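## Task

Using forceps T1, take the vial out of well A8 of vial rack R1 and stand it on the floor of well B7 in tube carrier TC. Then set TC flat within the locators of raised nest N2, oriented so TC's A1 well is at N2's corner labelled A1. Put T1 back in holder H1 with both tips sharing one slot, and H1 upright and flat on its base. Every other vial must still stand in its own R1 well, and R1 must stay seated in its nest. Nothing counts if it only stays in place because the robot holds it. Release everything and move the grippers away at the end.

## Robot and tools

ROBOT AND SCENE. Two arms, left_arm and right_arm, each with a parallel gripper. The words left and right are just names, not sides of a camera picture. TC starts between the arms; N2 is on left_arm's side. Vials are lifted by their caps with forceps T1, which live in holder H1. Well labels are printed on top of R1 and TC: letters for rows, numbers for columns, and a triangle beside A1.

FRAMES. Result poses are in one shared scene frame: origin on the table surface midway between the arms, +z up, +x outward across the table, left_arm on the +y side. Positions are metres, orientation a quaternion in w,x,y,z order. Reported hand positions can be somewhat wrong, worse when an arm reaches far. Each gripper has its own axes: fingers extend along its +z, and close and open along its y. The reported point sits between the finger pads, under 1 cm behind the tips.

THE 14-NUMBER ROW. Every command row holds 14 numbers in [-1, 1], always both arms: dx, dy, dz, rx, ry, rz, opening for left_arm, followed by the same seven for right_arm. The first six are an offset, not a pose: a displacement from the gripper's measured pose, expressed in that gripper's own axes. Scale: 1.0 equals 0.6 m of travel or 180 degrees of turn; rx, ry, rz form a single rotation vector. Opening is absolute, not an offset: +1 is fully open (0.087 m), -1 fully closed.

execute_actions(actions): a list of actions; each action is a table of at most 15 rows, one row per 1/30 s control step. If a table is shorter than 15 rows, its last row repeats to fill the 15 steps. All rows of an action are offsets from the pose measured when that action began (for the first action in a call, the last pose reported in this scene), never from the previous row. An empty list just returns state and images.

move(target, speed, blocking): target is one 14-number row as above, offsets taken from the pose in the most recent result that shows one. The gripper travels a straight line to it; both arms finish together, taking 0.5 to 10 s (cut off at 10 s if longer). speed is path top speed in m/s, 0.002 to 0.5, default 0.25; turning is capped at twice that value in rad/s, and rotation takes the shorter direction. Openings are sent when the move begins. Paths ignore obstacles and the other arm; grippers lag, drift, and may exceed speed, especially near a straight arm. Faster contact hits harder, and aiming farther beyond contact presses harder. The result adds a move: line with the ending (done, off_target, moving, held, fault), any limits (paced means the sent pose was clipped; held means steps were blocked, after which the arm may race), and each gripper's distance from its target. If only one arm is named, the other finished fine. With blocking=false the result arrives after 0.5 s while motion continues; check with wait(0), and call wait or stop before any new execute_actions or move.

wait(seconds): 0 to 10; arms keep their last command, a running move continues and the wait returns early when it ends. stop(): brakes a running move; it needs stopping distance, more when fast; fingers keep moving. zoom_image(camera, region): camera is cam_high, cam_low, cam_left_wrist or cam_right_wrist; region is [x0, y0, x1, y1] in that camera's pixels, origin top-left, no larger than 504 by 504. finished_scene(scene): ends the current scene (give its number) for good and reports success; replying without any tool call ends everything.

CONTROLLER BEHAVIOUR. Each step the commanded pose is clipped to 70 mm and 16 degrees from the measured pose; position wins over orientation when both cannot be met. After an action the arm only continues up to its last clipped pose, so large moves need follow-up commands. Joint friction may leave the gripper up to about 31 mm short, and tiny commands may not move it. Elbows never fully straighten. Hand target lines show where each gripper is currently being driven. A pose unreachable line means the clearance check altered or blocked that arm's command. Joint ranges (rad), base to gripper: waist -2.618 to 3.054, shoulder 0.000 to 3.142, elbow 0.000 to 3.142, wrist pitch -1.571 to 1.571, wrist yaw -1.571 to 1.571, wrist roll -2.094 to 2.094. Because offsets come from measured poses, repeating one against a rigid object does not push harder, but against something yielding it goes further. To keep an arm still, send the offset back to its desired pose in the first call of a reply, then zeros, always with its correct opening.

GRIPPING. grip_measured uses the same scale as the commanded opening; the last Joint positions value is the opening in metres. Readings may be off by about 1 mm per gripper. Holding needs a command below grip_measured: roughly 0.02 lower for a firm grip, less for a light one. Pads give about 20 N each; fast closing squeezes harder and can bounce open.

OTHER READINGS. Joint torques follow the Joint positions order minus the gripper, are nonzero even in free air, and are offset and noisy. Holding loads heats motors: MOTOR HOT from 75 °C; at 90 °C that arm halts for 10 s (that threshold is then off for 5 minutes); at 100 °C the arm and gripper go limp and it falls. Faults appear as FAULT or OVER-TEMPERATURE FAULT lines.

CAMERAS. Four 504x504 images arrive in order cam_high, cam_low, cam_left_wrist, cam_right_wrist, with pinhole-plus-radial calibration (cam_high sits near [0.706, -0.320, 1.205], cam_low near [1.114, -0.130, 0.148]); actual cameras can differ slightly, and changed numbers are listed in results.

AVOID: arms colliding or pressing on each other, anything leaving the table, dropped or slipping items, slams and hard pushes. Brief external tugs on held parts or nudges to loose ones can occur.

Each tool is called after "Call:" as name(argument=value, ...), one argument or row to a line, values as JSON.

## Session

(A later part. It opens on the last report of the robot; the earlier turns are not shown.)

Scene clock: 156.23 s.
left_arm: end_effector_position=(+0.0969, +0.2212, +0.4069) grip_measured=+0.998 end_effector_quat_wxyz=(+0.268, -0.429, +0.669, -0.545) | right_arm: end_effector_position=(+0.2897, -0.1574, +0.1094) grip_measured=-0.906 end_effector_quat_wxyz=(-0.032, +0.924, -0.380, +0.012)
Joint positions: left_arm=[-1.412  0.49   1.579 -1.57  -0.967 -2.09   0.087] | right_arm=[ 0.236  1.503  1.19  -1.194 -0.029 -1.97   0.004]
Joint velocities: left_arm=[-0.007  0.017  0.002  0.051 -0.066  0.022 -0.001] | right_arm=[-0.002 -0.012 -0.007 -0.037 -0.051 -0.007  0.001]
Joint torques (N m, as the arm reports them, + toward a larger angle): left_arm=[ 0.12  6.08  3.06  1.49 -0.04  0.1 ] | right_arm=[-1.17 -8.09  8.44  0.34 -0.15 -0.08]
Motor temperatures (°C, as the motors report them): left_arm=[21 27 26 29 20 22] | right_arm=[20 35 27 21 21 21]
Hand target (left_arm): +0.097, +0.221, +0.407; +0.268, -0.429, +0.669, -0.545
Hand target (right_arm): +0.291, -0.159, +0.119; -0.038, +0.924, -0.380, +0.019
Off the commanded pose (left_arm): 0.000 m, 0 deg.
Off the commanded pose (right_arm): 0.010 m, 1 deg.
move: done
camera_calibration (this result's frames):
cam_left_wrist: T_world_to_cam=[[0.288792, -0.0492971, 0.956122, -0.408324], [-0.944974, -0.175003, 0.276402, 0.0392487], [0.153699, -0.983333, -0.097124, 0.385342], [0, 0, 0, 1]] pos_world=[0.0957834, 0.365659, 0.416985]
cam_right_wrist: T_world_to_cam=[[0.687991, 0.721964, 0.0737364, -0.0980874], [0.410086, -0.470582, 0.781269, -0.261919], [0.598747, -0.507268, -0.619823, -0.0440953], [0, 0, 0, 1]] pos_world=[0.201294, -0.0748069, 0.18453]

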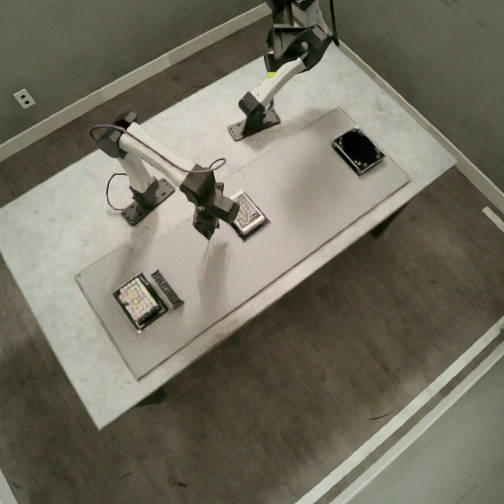

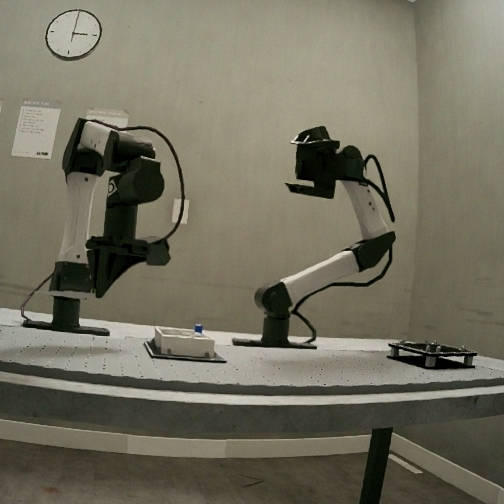

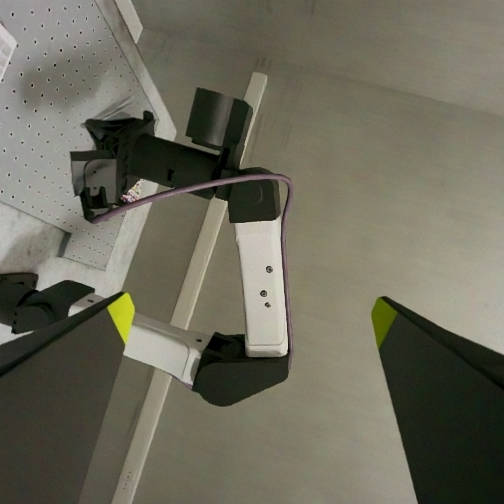

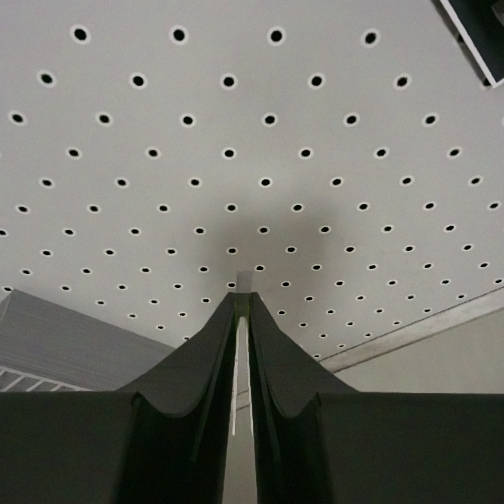

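Call:
move(
  target=[0,0,0,0,0,0,1,0,0,-0.1,0,0,0.747,-0.96],
  speed=0.3,
)

Call:
move(
  target=[0,0,0,0,0,0,1,-0.07,-0.34,-0.15,0,-0.5,0,-0.96],
  speed=0.2,
)

Scene clock: 161.10 s.
left_arm: end_effector_position=(+0.0969, +0.2212, +0.4069) grip_measured=+0.998 end_effector_quat_wxyz=(+0.268, -0.429, +0.669, -0.545) | right_arm: end_effector_position=(+0.2861, -0.1601, +0.1704) grip_measured=-0.906 end_effector_quat_wxyz=(+0.038, -0.018, +0.999, +0.023)
Joint positions: left_arm=[-1.412  0.49   1.579 -1.57  -0.967 -2.09   0.087] | right_arm=[ 0.069  1.704  1.652 -1.434 -0.029  0.189  0.004]
Joint velocities: left_arm=[ 0.002 -0.012  0.022 -0.022  0.037  0.007  0.   ] | right_arm=[ 0.012 -0.007  0.002  0.022 -0.037 -0.037  0.001]
Joint torques (N m, as the arm reports them, + toward a larger angle): left_arm=[ 0.04  6.02  3.03  1.48 -0.04  0.12] | right_arm=[-1.17 -6.83  8.66  0.49 -0.1   0.05]
Motor temperatures (°C, as the motors report them): left_arm=[21 27 26 29 20 22] | right_arm=[20 34 27 21 21 21]
Hand target (left_arm): +0.097, +0.221, +0.407; +0.268, -0.429, +0.669, -0.545
Hand target (right_arm): +0.287, -0.160, +0.169; +0.025, -0.007, +0.999, +0.024
Off the commanded pose (left_arm): 0.000 m, 0 deg.
Off the commanded pose (right_arm): 0.001 m, 2 deg.
move: done
camera_calibration (this result's frames):
cam_left_wrist: T_world_to_cam=[[0.288792, -0.0492971, 0.956122, -0.408324], [-0.944974, -0.175003, 0.276402, 0.0392487], [0.153699, -0.983333, -0.097124, 0.385342], [0, 0, 0, 1]] pos_world=[0.0957834, 0.365659, 0.416985]
cam_right_wrist: T_world_to_cam=[[0.0552467, -0.997743, -0.0381702, -0.173366], [-0.677466, -0.0655403, 0.732628, 0.074892], [-0.733476, -0.0146162, -0.679558, 0.464728], [0, 0, 0, 1]] pos_world=[0.401182, -0.161274, 0.254324]

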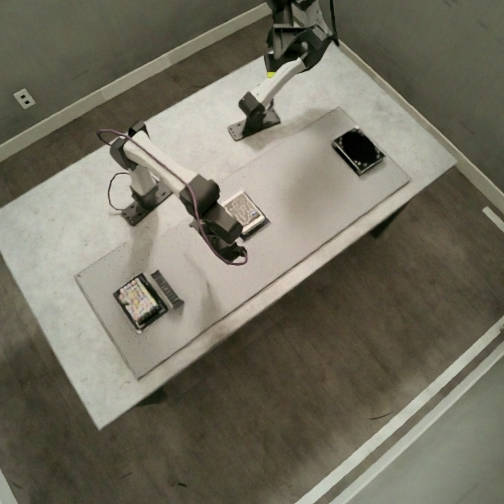

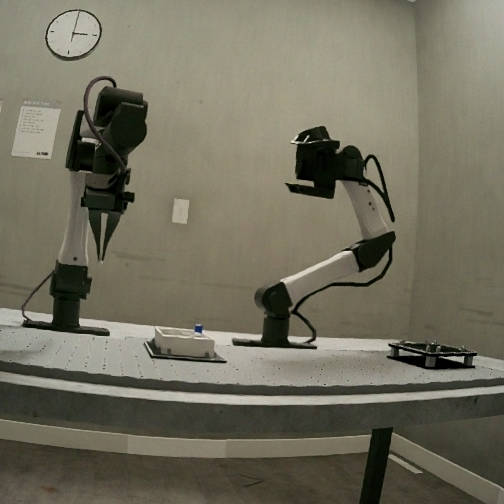

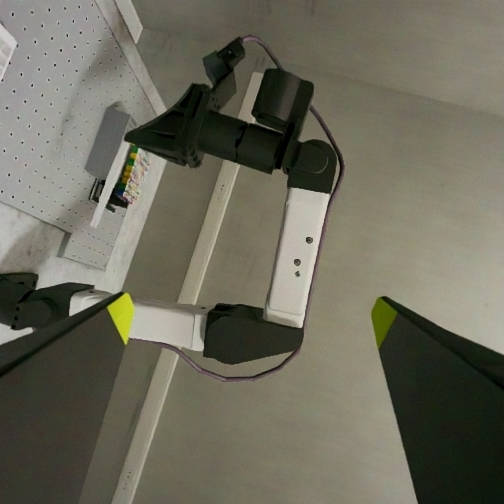

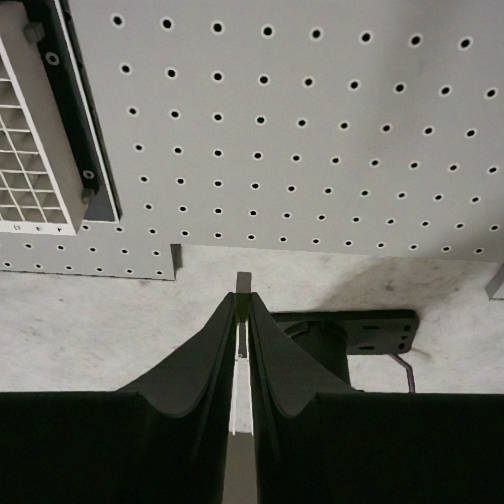

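Scene clock: 165.80 s.
left_arm: end_effector_position=(+0.0969, +0.2212, +0.4069) grip_measured=+0.998 end_effector_quat_wxyz=(+0.268, -0.429, +0.669, -0.545) | right_arm: end_effector_position=(+0.3268, -0.3624, +0.2739) grip_measured=-0.906 end_effector_quat_wxyz=(+0.740, -0.022, +0.672, +0.003)
Joint positions: left_arm=[-1.412  0.49   1.579 -1.57  -0.967 -2.09   0.087] | right_arm=[-0.929  0.952  0.553  0.537 -0.806  0.07   0.004]
Joint velocities: left_arm=[ 0.007 -0.007  0.007  0.022  0.066 -0.022 -0.   ] | right_arm=[-0.002 -0.007 -0.002 -0.022  0.007  0.022  0.   ]
Joint torques (N m, as the arm reports them, + toward a larger angle): left_arm=[-0.06  5.89  3.01  1.49 -0.07  0.1 ] | right_arm=[-1.15 -0.81  5.87  1.83 -0.15  0.01]
Motor temperatures (°C, as the motors report them): left_arm=[21 28 26 29 20 22] | right_arm=[20 34 27 22 21 21]
Hand target (left_arm): +0.097, +0.221, +0.407; +0.268, -0.429, +0.669, -0.545
Hand target (right_arm): +0.327, -0.364, +0.258; +0.732, -0.010, +0.682, +0.016
Off the commanded pose (left_arm): 0.000 m, 0 deg.
Off the commanded pose (right_arm): 0.020 m, 4 deg.
move: off_target (right_arm)
camera_calibration (this result's frames):
cam_left_wrist: T_world_to_cam=[[0.288792, -0.0492971, 0.956122, -0.408324], [-0.944974, -0.175003, 0.276402, 0.0392487], [0.153699, -0.983333, -0.097124, 0.385342], [0, 0, 0, 1]] pos_world=[0.0957834, 0.365659, 0.416985]
cam_right_wrist: T_world_to_cam=[[0.027415, -0.998501, 0.0473719, -0.388127], [-0.720013, -0.0525977, -0.691965, 0.422131], [0.693419, -0.0151381, -0.720375, 0.106622], [0, 0, 0, 1]] pos_world=[0.240646, -0.363728, 0.387294]

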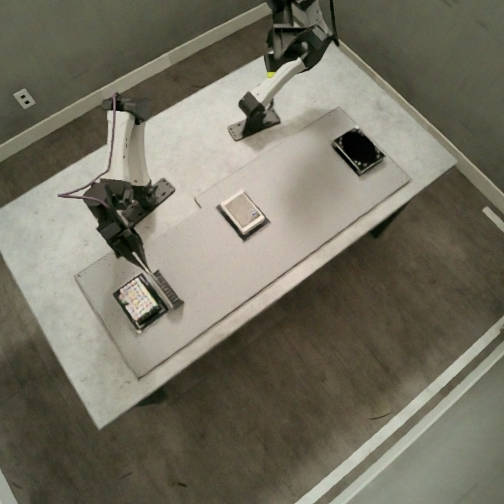

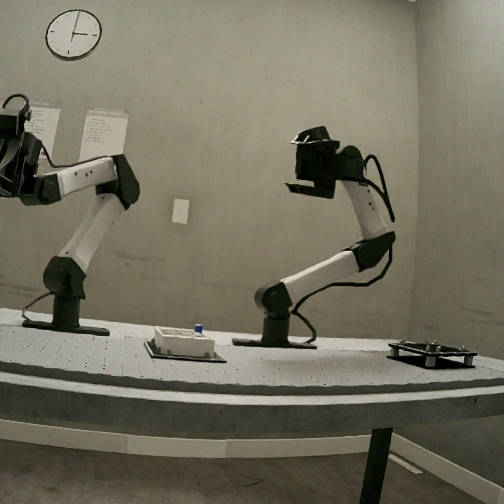

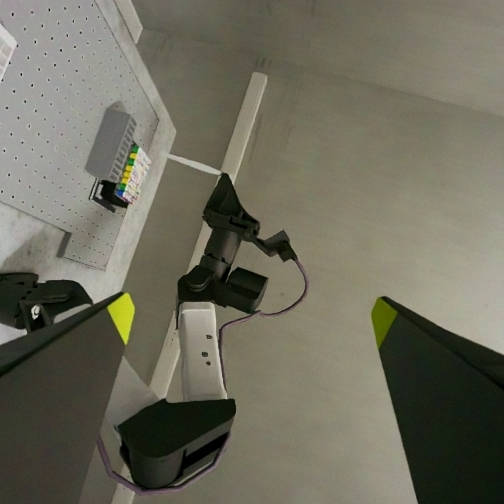

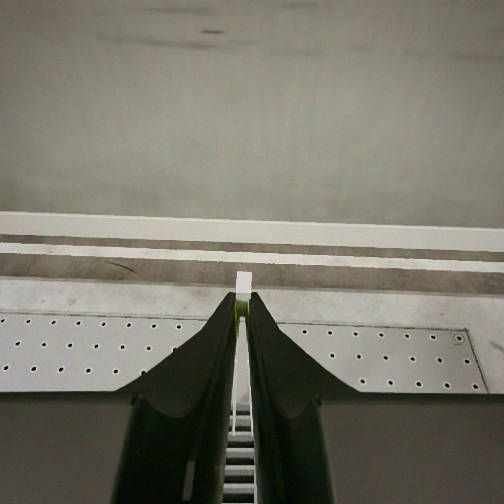

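Call:
move(
  target=[0,0,0,0,0,0,1,0.12,0,0,0,0.03,0,-0.96],
  speed=0.06,
)

Scene clock: 168.70 s.
left_arm: end_effector_position=(+0.0969, +0.2212, +0.4069) grip_measured=+0.998 end_effector_quat_wxyz=(+0.268, -0.429, +0.669, -0.545) | right_arm: end_effector_position=(+0.3328, -0.3646, +0.2172) grip_measured=-0.906 end_effector_quat_wxyz=(+0.716, -0.027, +0.698, -0.001)
Joint positions: left_arm=[-1.412  0.49   1.579 -1.57  -0.967 -2.09   0.087] | right_arm=[-0.906  1.04   0.438  0.636 -0.787 -0.016  0.004]
Joint velocities: left_arm=[-0.012  0.002  0.017  0.007  0.081 -0.022  0.001] | right_arm=[ 0.002  0.007 -0.002  0.007 -0.007 -0.022  0.   ]
Joint torques (N m, as the arm reports them, + toward a larger angle): left_arm=[ 0.07  6.02  3.    1.49 -0.07  0.14] | right_arm=[ 0.13 -1.45  5.62  1.91  0.07 -0.05]
Motor temperatures (°C, as the motors report them): left_arm=[21 28 26 29 20 22] | right_arm=[20 33 27 23 21 21]
Hand target (left_arm): +0.097, +0.221, +0.407; +0.268, -0.429, +0.669, -0.545
Hand target (right_arm): +0.333, -0.363, +0.203; +0.708, -0.022, +0.706, +0.002
Off the commanded pose (left_arm): 0.000 m, 0 deg.
Off the commanded pose (right_arm): 0.015 m, 2 deg.
move: off_target (right_arm)
camera_calibration (this result's frames):
cam_left_wrist: T_world_to_cam=[[0.288792, -0.0492971, 0.956122, -0.408324], [-0.944974, -0.175003, 0.276402, 0.0392487], [0.153699, -0.983333, -0.097124, 0.385342], [0, 0, 0, 1]] pos_world=[0.0957834, 0.365659, 0.416985]
cam_right_wrist: T_world_to_cam=[[0.0306145, -0.997764, 0.0594038, -0.391182], [-0.7668, -0.0615675, -0.638926, 0.387909], [0.641155, -0.0259904, -0.766971, 0.0851326], [0, 0, 0, 1]] pos_world=[0.254841, -0.364212, 0.336377]

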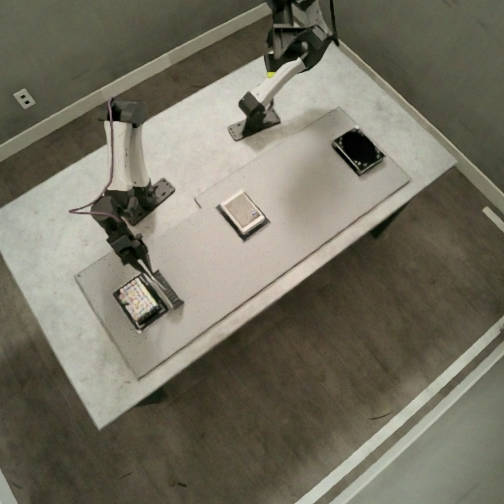

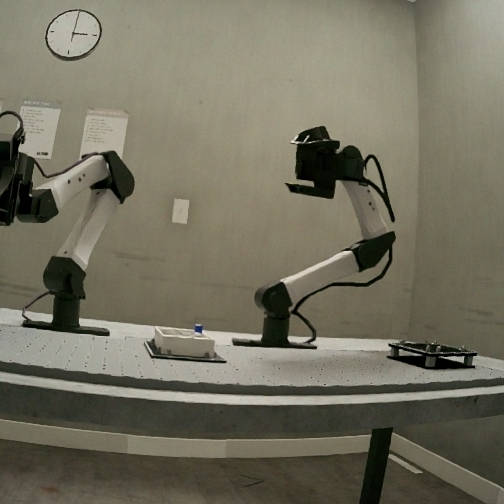

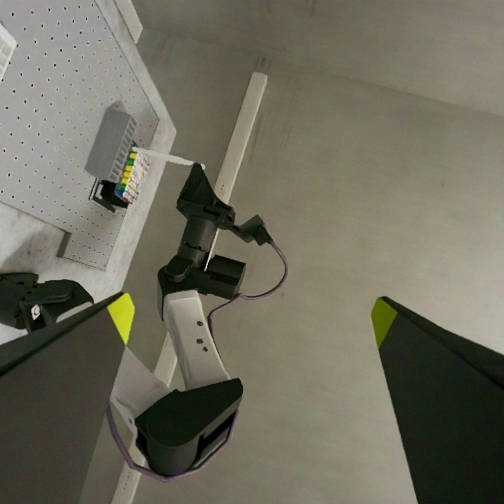

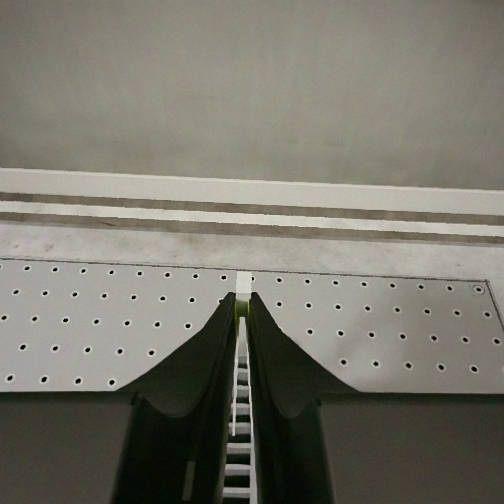

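Call:
move(
  target=[0,0,0,0,0,0,1,0.07,0,0,0,0.01,0,-0.96],
  speed=0.03,
)

Call:
zoom_image(
  camera="cam_left_wrist",
  region=[60,80,240,240],
)

Scene clock: 170.77 s.
left_arm: end_effector_position=(+0.0969, +0.2212, +0.4069) grip_measured=+0.998 end_effector_quat_wxyz=(+0.268, -0.429, +0.669, -0.545) | right_arm: end_effector_position=(+0.3354, -0.3676, +0.2045) grip_measured=-0.907 end_effector_quat_wxyz=(+0.726, -0.042, +0.686, -0.017)
Joint positions: left_arm=[-1.412  0.49   1.579 -1.57  -0.967 -2.09   0.087] | right_arm=[-0.906  1.109  0.377  0.809 -0.787 -0.029  0.004]
Joint velocities: left_arm=[ 0.002 -0.007  0.007 -0.022 -0.051 -0.037 -0.   ] | right_arm=[-0.007  0.002  0.002 -0.022 -0.007 -0.007  0.   ]
Joint torques (N m, as the arm reports them, + toward a larger angle): left_arm=[-0.03  5.93  2.98  1.48 -0.05  0.13] | right_arm=[-0.31 -0.95  4.49  1.62  0.01 -0.2 ]
Motor temperatures (°C, as the motors report them): left_arm=[21 28 26 29 20 22] | right_arm=[20 33 27 23 21 21]
Hand target (left_arm): +0.097, +0.221, +0.407; +0.268, -0.429, +0.669, -0.545
Hand target (right_arm): +0.333, -0.365, +0.176; +0.705, -0.027, +0.709, -0.001
Off the commanded pose (left_arm): 0.000 m, 0 deg.
Off the commanded pose (right_arm): 0.029 m, 4 deg.
move: off_target (right_arm)
camera_calibration (this result's frames):
cam_left_wrist: T_world_to_cam=[[0.288792, -0.0492971, 0.956122, -0.408324], [-0.944974, -0.175003, 0.276402, 0.0392487], [0.153699, -0.983333, -0.097124, 0.385342], [0, 0, 0, 1]] pos_world=[0.0957834, 0.365659, 0.416985]
cam_right_wrist: T_world_to_cam=[[0.0275405, -0.994375, 0.102276, -0.399976], [-0.746241, -0.0885275, -0.659763, 0.36911], [0.665106, -0.0581521, -0.744482, 0.0491981], [0, 0, 0, 1]] pos_world=[0.253739, -0.362189, 0.32106]

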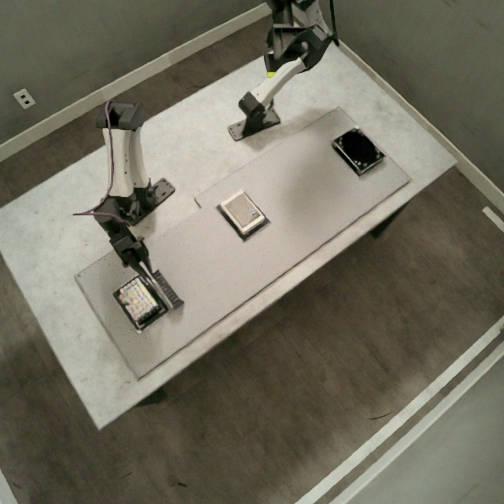

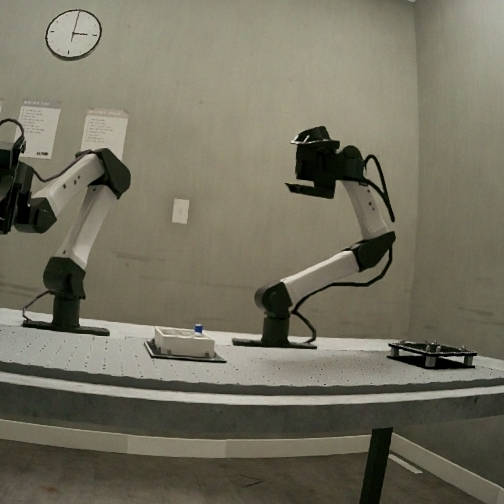

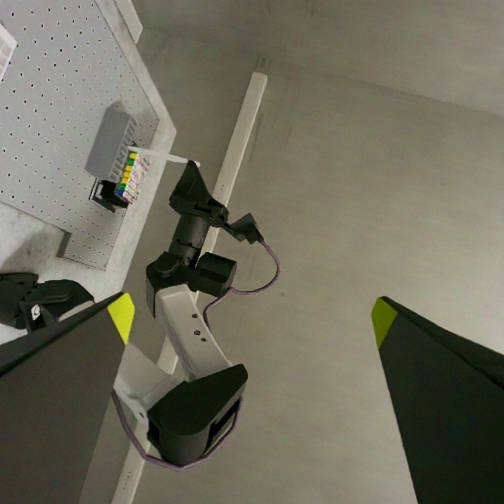

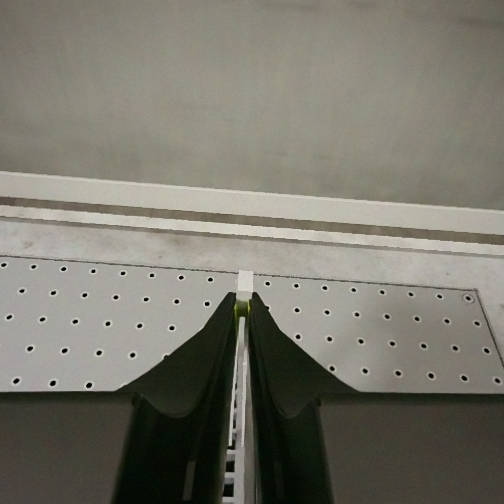

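Region (60, 80, 240, 240) of cam_left_wrist's 504x504 image, scaled by 2.800, with more detail than that image has.

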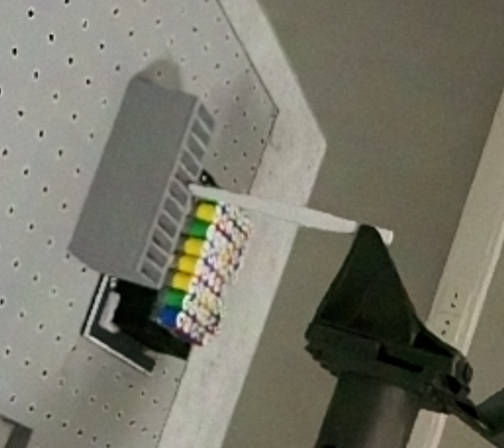

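Blocked on a divider probably. Lift, shift.

Call:
move(
  target=[0,0,0,0,0,0,1,-0.03,0.01,0.02,0,0.01,0,-0.96],
  speed=0.04,
)

Call:
move(
  target=[0,0,0,0,0,0,1,0.09,0,0,0,0.0,0,-0.96],
  speed=0.03,
)

Call:
zoom_image(
  camera="cam_left_wrist",
  region=[60,80,240,240],
)

Scene clock: 172.60 s.
left_arm: end_effector_position=(+0.0969, +0.2212, +0.4069) grip_measured=+0.998 end_effector_quat_wxyz=(+0.268, -0.429, +0.669, -0.545) | right_arm: end_effector_position=(+0.3451, -0.3606, +0.2128) grip_measured=-0.907 end_effector_quat_wxyz=(+0.712, -0.035, +0.702, -0.009)
Joint positions: left_arm=[-1.412  0.49   1.579 -1.57  -0.967 -2.09   0.087] | right_arm=[-0.846  1.078  0.45   0.646 -0.728 -0.05   0.004]
Joint velocities: left_arm=[-0.012  0.007 -0.022 -0.022 -0.066 -0.066 -0.001] | right_arm=[-0.002 -0.002 -0.002 -0.037 -0.037 -0.022 -0.001]
Joint torques (N m, as the arm reports them, + toward a larger angle): left_arm=[ 0.11  6.12  3.11  1.48 -0.08  0.1 ] | right_arm=[ 0.17 -4.89  9.56  1.71  0.06 -0.16]
Motor temperatures (°C, as the motors report them): left_arm=[21 28 26 29 20 22] | right_arm=[20 33 27 23 21 21]
Hand target (left_arm): +0.097, +0.221, +0.407; +0.268, -0.429, +0.669, -0.545
Hand target (right_arm): +0.346, -0.360, +0.223; +0.716, -0.041, +0.697, -0.017
Off the commanded pose (left_arm): 0.000 m, 0 deg.
Off the commanded pose (right_arm): 0.010 m, 1 deg.
move: done
camera_calibration (this result's frames):
cam_left_wrist: T_world_to_cam=[[0.288792, -0.0492971, 0.956122, -0.408324], [-0.944974, -0.175003, 0.276402, 0.0392487], [0.153699, -0.983333, -0.097124, 0.385342], [0, 0, 0, 1]] pos_world=[0.0957834, 0.365659, 0.416985]
cam_right_wrist: T_world_to_cam=[[0.0314798, -0.996241, 0.0807042, -0.39163], [-0.773342, -0.0754303, -0.629486, 0.390004], [0.633207, -0.0425958, -0.772809, 0.0719769], [0, 0, 0, 1]] pos_world=[0.268359, -0.357674, 0.332733]

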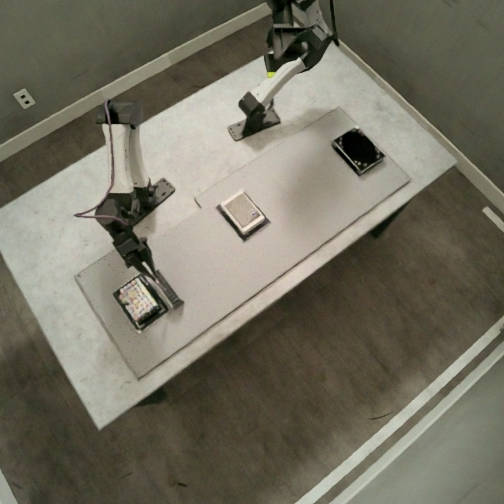

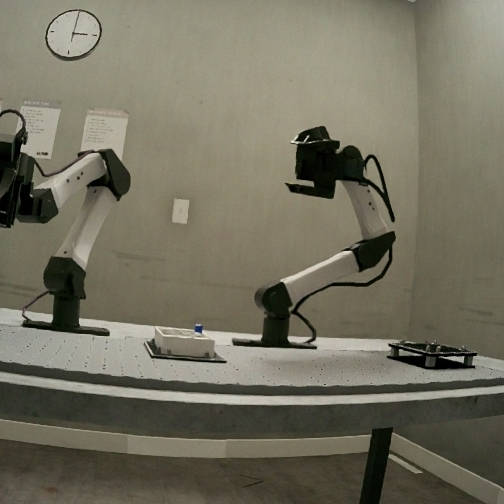

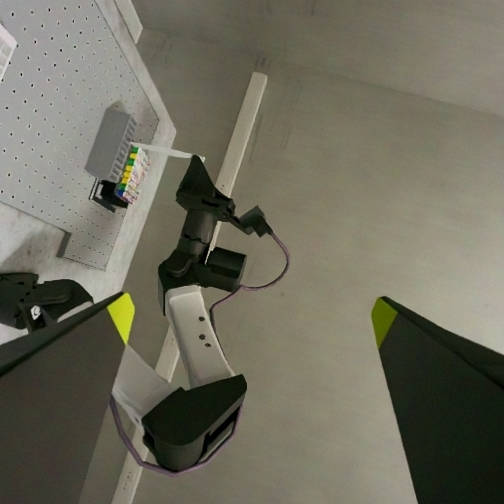

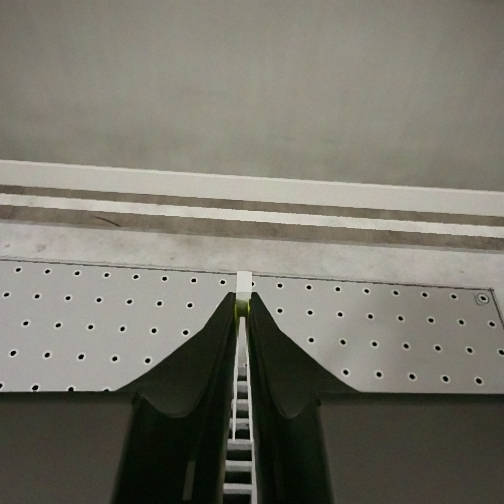

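Scene clock: 174.93 s.
left_arm: end_effector_position=(+0.0969, +0.2212, +0.4069) grip_measured=+0.998 end_effector_quat_wxyz=(+0.268, -0.429, +0.669, -0.545) | right_arm: end_effector_position=(+0.3493, -0.3658, +0.1798) grip_measured=-0.907 end_effector_quat_wxyz=(+0.728, -0.052, +0.683, -0.028)
Joint positions: left_arm=[-1.412  0.49   1.579 -1.57  -0.967 -2.09   0.087] | right_arm=[-0.849  1.254  0.327  1.009 -0.73  -0.06   0.004]
Joint velocities: left_arm=[-0.007  0.012  0.022 -0.066  0.11   0.037  0.001] | right_arm=[-0.027 -0.002 -0.007 -0.051 -0.051  0.007  0.001]
Joint torques (N m, as the arm reports them, + toward a larger angle): left_arm=[ 0.06  5.96  3.08  1.49 -0.01  0.12] | right_arm=[-1.15 -2.19  4.75  1.63 -0.1   0.07]
Motor temperatures (°C, as the motors report them): left_arm=[21 28 26 29 20 22] | right_arm=[20 32 27 23 21 21]
Hand target (left_arm): +0.097, +0.221, +0.407; +0.268, -0.429, +0.669, -0.545
Hand target (right_arm): +0.345, -0.363, +0.159; +0.712, -0.035, +0.701, -0.009
Off the commanded pose (left_arm): 0.000 m, 0 deg.
Off the commanded pose (right_arm): 0.021 m, 4 deg.
move: off_target (right_arm)
camera_calibration (this result's frames):
cam_left_wrist: T_world_to_cam=[[0.288792, -0.0492971, 0.956122, -0.408324], [-0.944974, -0.175003, 0.276402, 0.0392487], [0.153699, -0.983333, -0.097124, 0.385342], [0, 0, 0, 1]] pos_world=[0.0957834, 0.365659, 0.416985]
cam_right_wrist: T_world_to_cam=[[0.0239207, -0.990872, 0.13267, -0.398978], [-0.741478, -0.106597, -0.662456, 0.355524], [0.670551, -0.0825251, -0.737259, 0.00955841], [0, 0, 0, 1]] pos_world=[0.266748, -0.35665, 0.295498]

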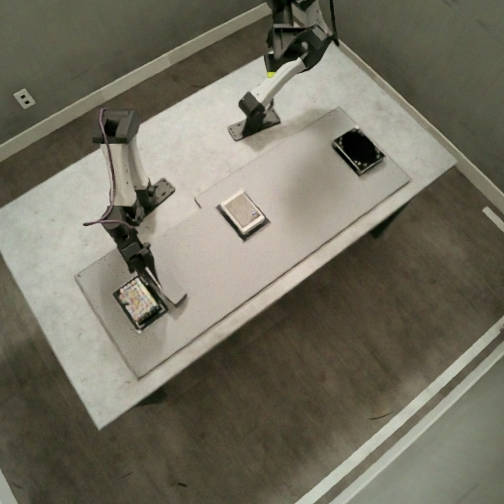

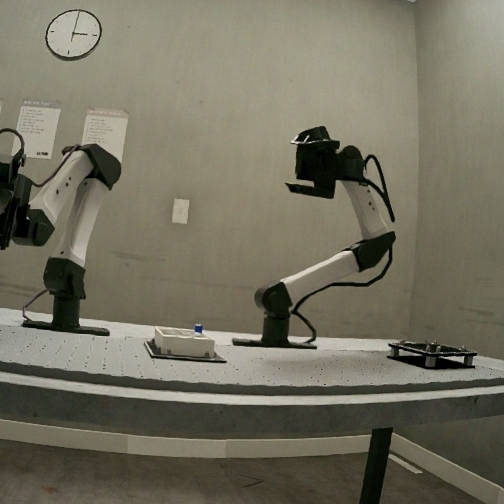

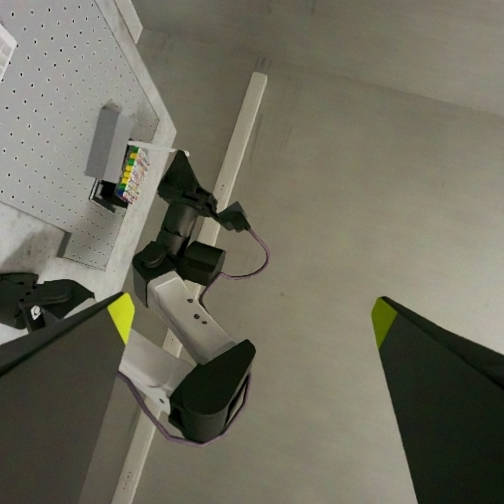

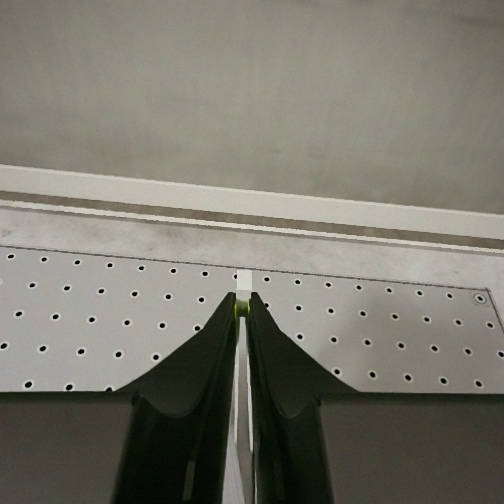

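Region (60, 80, 240, 240) of cam_left_wrist's 504x504 image, scaled by 2.800, with more detail than that image has.

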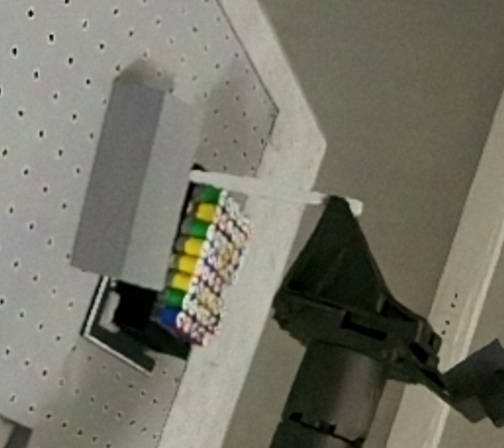

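Holder is tipping toward -y. Lift.

Call:
move(
  target=[0,0,0,0,0,0,1,-0.09,0,0,0,0.0,0,-0.96],
  speed=0.03,
)

Call:
zoom_image(
  camera="cam_left_wrist",
  region=[60,80,240,240],
)

Call:
zoom_image(
  camera="cam_high",
  region=[90,230,210,340],
)

Scene clock: 177.53 s.
left_arm: end_effector_position=(+0.0969, +0.2212, +0.4069) grip_measured=+0.998 end_effector_quat_wxyz=(+0.268, -0.429, +0.669, -0.545) | right_arm: end_effector_position=(+0.3449, -0.3621, +0.2250) grip_measured=-0.907 end_effector_quat_wxyz=(+0.726, -0.050, +0.685, -0.026)
Joint positions: left_arm=[-1.412  0.49   1.579 -1.57  -0.967 -2.09   0.087] | right_arm=[-0.849  1.069  0.448  0.696 -0.73  -0.059  0.004]
Joint velocities: left_arm=[ 0.007 -0.002 -0.012 -0.051 -0.037 -0.037 -0.   ] | right_arm=[-0.002 -0.007 -0.002 -0.022 -0.081 -0.007 -0.   ]
Joint torques (N m, as the arm reports them, + toward a larger angle): left_arm=[ 0.09  6.05  2.91  1.5  -0.03  0.13] | right_arm=[ 0.38 -4.88  9.29  1.68  0.05 -0.05]
Motor temperatures (°C, as the motors report them): left_arm=[21 28 26 29 20 22] | right_arm=[20 32 27 24 21 21]
Hand target (left_arm): +0.097, +0.221, +0.407; +0.268, -0.429, +0.669, -0.545
Hand target (right_arm): +0.346, -0.360, +0.234; +0.728, -0.052, +0.683, -0.028
Off the commanded pose (left_arm): 0.000 m, 0 deg.
Off the commanded pose (right_arm): 0.009 m, 0 deg.
move: done
camera_calibration (this result's frames):
cam_left_wrist: T_world_to_cam=[[0.288792, -0.0492971, 0.956122, -0.408324], [-0.944974, -0.175003, 0.276402, 0.0392487], [0.153699, -0.983333, -0.097124, 0.385342], [0, 0, 0, 1]] pos_world=[0.0957834, 0.365659, 0.416985]
cam_right_wrist: T_world_to_cam=[[0.0247292, -0.991603, 0.126932, -0.400466], [-0.745364, -0.102902, -0.658668, 0.384429], [0.666199, -0.0783218, -0.74165, 0.0501433], [0, 0, 0, 1]] pos_world=[0.263038, -0.353618, 0.341232]

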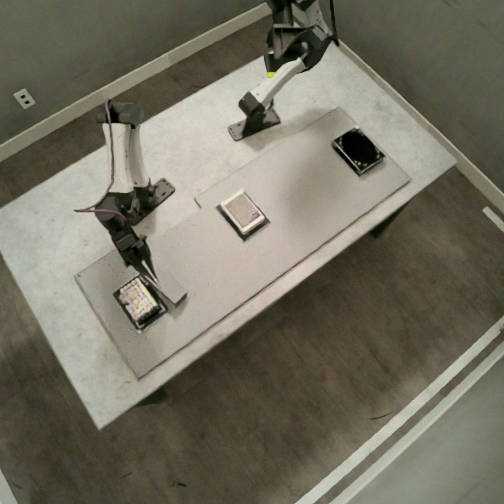

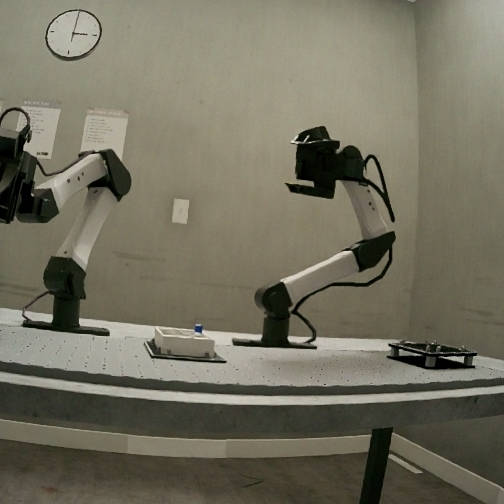

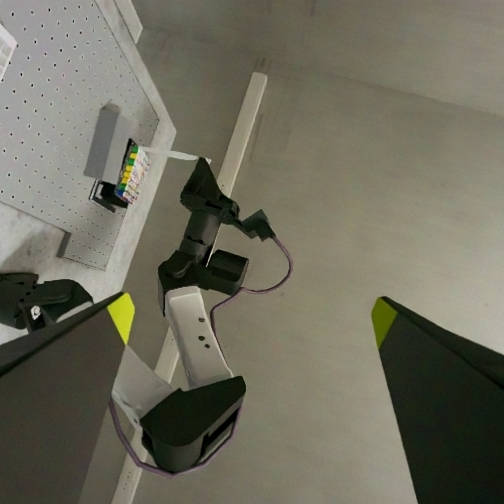

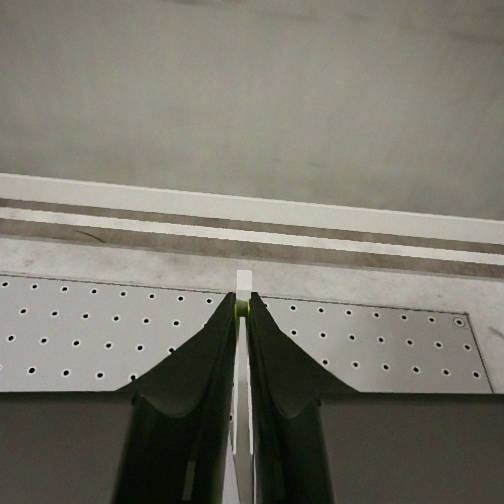

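Region (60, 80, 240, 240) of cam_left_wrist's 504x504 image, scaled by 2.800, with more detail than that image has.

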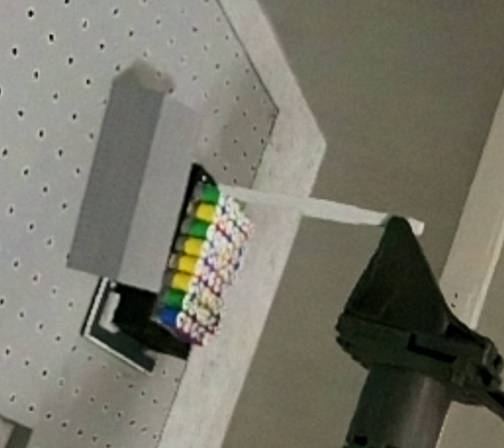

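Region (90, 230, 210, 340) of cam_high's 504x504 image, scaled by 4.200, with more detail than that image has; it fills the top 462 rows of this view, and the rest is white.

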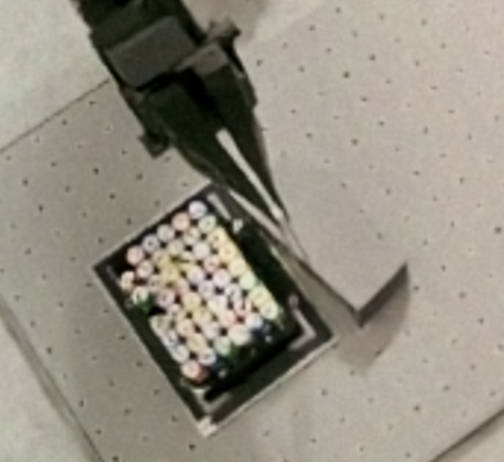

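Call:
move(
  target=[0,0,0,0,0,0,1,0,-0.065,0,0,0.02,0.035,-0.96],
  speed=0.05,
)

Call:
move(
  target=[0,0,0,0,0,0,1,0.06,0,0,0,0,0,-0.96],
  speed=0.03,
)

Call:
zoom_image(
  camera="cam_high",
  region=[90,230,210,340],
)

Call:
zoom_image(
  camera="cam_left_wrist",
  region=[60,80,240,240],
)

Scene clock: 179.97 s.
left_arm: end_effector_position=(+0.0969, +0.2212, +0.4069) grip_measured=+0.998 end_effector_quat_wxyz=(+0.268, -0.429, +0.669, -0.545) | right_arm: end_effector_position=(+0.3442, -0.3975, +0.2308) grip_measured=-0.907 end_effector_quat_wxyz=(+0.710, -0.020, +0.704, +0.001)
Joint positions: left_arm=[-1.412  0.49   1.579 -1.57  -0.967 -2.09   0.087] | right_arm=[-0.973  1.168  0.58   0.599 -0.848 -0.019  0.004]
Joint velocities: left_arm=[-0.017  0.002 -0.007 -0.051  0.022  0.037 -0.   ] | right_arm=[-0.007  0.002 -0.012  0.037  0.051 -0.037 -0.002]
Joint torques (N m, as the arm reports them, + toward a larger angle): left_arm=[ 0.1   6.01  3.06  1.5  -0.03  0.11] | right_arm=[-1.33 -2.5   9.63  1.6  -0.2   0.02]
Motor temperatures (°C, as the motors report them): left_arm=[21 28 25 29 20 22] | right_arm=[20 32 27 24 21 21]
Hand target (left_arm): +0.097, +0.221, +0.407; +0.268, -0.429, +0.669, -0.545
Hand target (right_arm): +0.346, -0.401, +0.228; +0.704, -0.012, +0.710, +0.011
Off the commanded pose (left_arm): 0.000 m, 0 deg.
Off the commanded pose (right_arm): 0.004 m, 2 deg.
move: done
camera_calibration (this result's frames):
cam_left_wrist: T_world_to_cam=[[0.288792, -0.0492971, 0.956122, -0.408324], [-0.944974, -0.175003, 0.276402, 0.0392487], [0.153699, -0.983333, -0.097124, 0.385342], [0, 0, 0, 1]] pos_world=[0.0957834, 0.365659, 0.416985]
cam_right_wrist: T_world_to_cam=[[0.0246306, -0.998626, 0.0462567, -0.420382], [-0.778311, -0.0481944, -0.626027, 0.40961], [0.627396, -0.0205827, -0.778429, 0.0969106], [0, 0, 0, 1]] pos_world=[0.268357, -0.398069, 0.35131]

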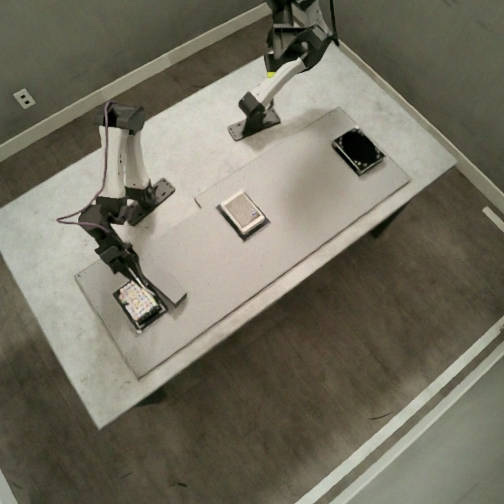

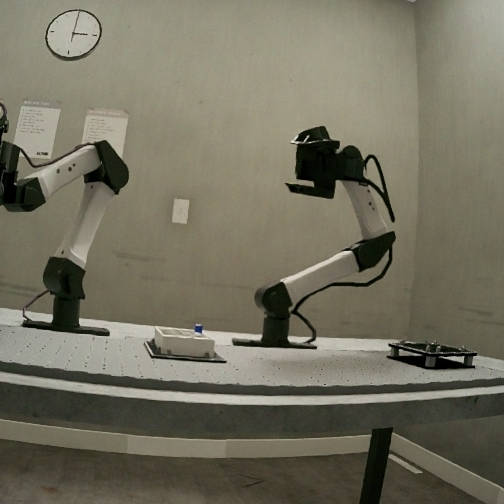

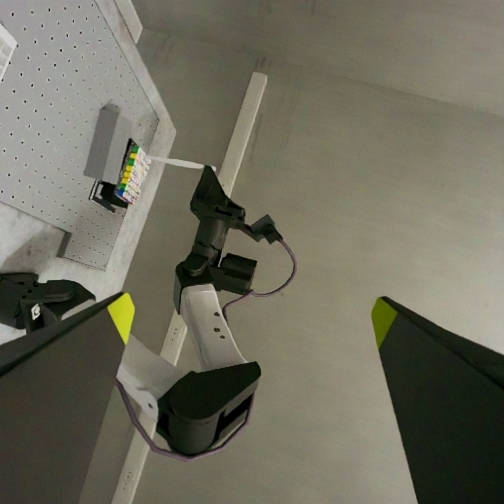

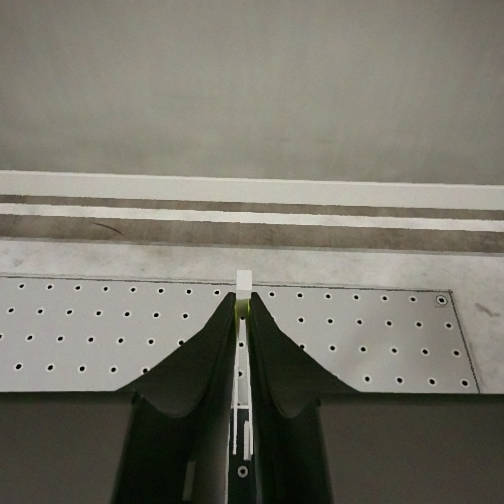

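Scene clock: 181.43 s.
left_arm: end_effector_position=(+0.0969, +0.2212, +0.4069) grip_measured=+0.998 end_effector_quat_wxyz=(+0.268, -0.429, +0.669, -0.545) | right_arm: end_effector_position=(+0.3455, -0.3988, +0.2088) grip_measured=-0.907 end_effector_quat_wxyz=(+0.716, -0.027, +0.698, -0.006)
Joint positions: left_arm=[-1.412  0.49   1.579 -1.57  -0.967 -2.09   0.087] | right_arm=[-0.973  1.231  0.499  0.769 -0.848 -0.019  0.004]
Joint velocities: left_arm=[-0.007 -0.012 -0.007 -0.066 -0.066 -0.022 -0.   ] | right_arm=[-0.002 -0.002 -0.007  0.066 -0.007 -0.037 -0.   ]
Joint torques (N m, as the arm reports them, + toward a larger angle): left_arm=[ 0.1   5.99  3.    1.48 -0.07  0.09] | right_arm=[-0.72 -2.78  5.26  1.82 -0.05 -0.03]
Motor temperatures (°C, as the motors report them): left_arm=[21 28 25 29 20 22] | right_arm=[20 31 27 24 21 21]
Hand target (left_arm): +0.097, +0.221, +0.407; +0.268, -0.429, +0.669, -0.545
Hand target (right_arm): +0.344, -0.398, +0.195; +0.709, -0.020, +0.705, +0.001
Off the commanded pose (left_arm): 0.000 m, 0 deg.
Off the commanded pose (right_arm): 0.014 m, 2 deg.
move: off_target (right_arm)
camera_calibration (this result's frames):
cam_left_wrist: T_world_to_cam=[[0.288792, -0.0492971, 0.956122, -0.408324], [-0.944974, -0.175003, 0.276402, 0.0392487], [0.153699, -0.983333, -0.097124, 0.385342], [0, 0, 0, 1]] pos_world=[0.0957834, 0.365659, 0.416985]
cam_right_wrist: T_world_to_cam=[[0.0236218, -0.997549, 0.0658664, -0.424078], [-0.76693, -0.0603453, -0.638887, 0.390705], [0.641296, -0.0354233, -0.766476, 0.0657763], [0, 0, 0, 1]] pos_world=[0.267479, -0.397132, 0.327965]

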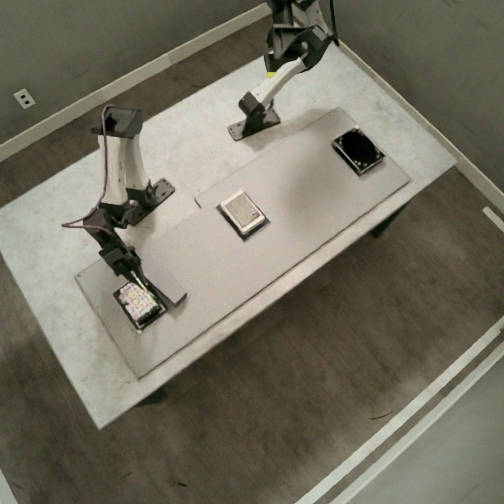

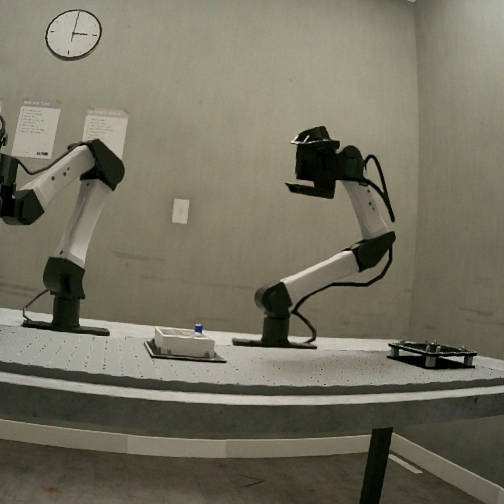

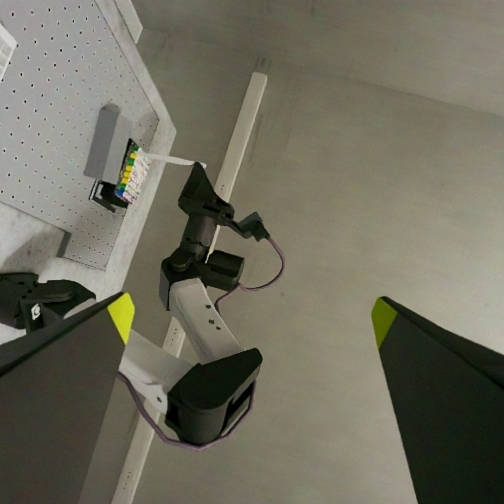

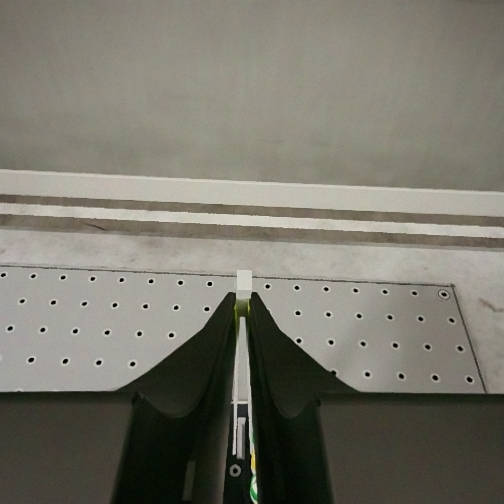

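Region (90, 230, 210, 340) of cam_high's 504x504 image, scaled by 4.200, with more detail than that image has; it fills the top 462 rows of this view, and the rest is white.

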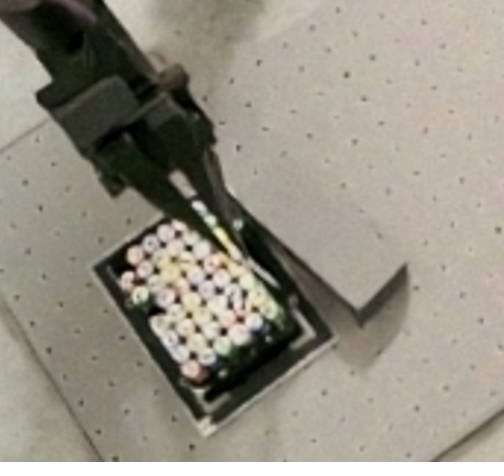

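Region (60, 80, 240, 240) of cam_left_wrist's 504x504 image, scaled by 2.800, with more detail than that image has.

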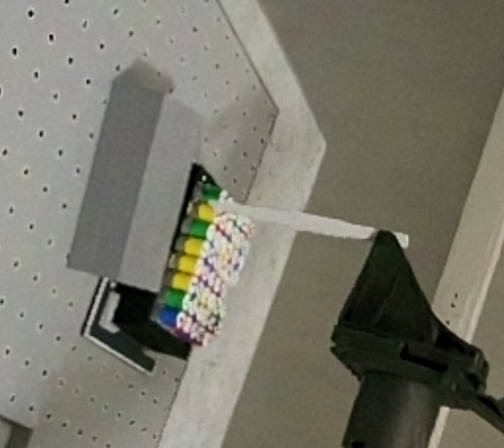

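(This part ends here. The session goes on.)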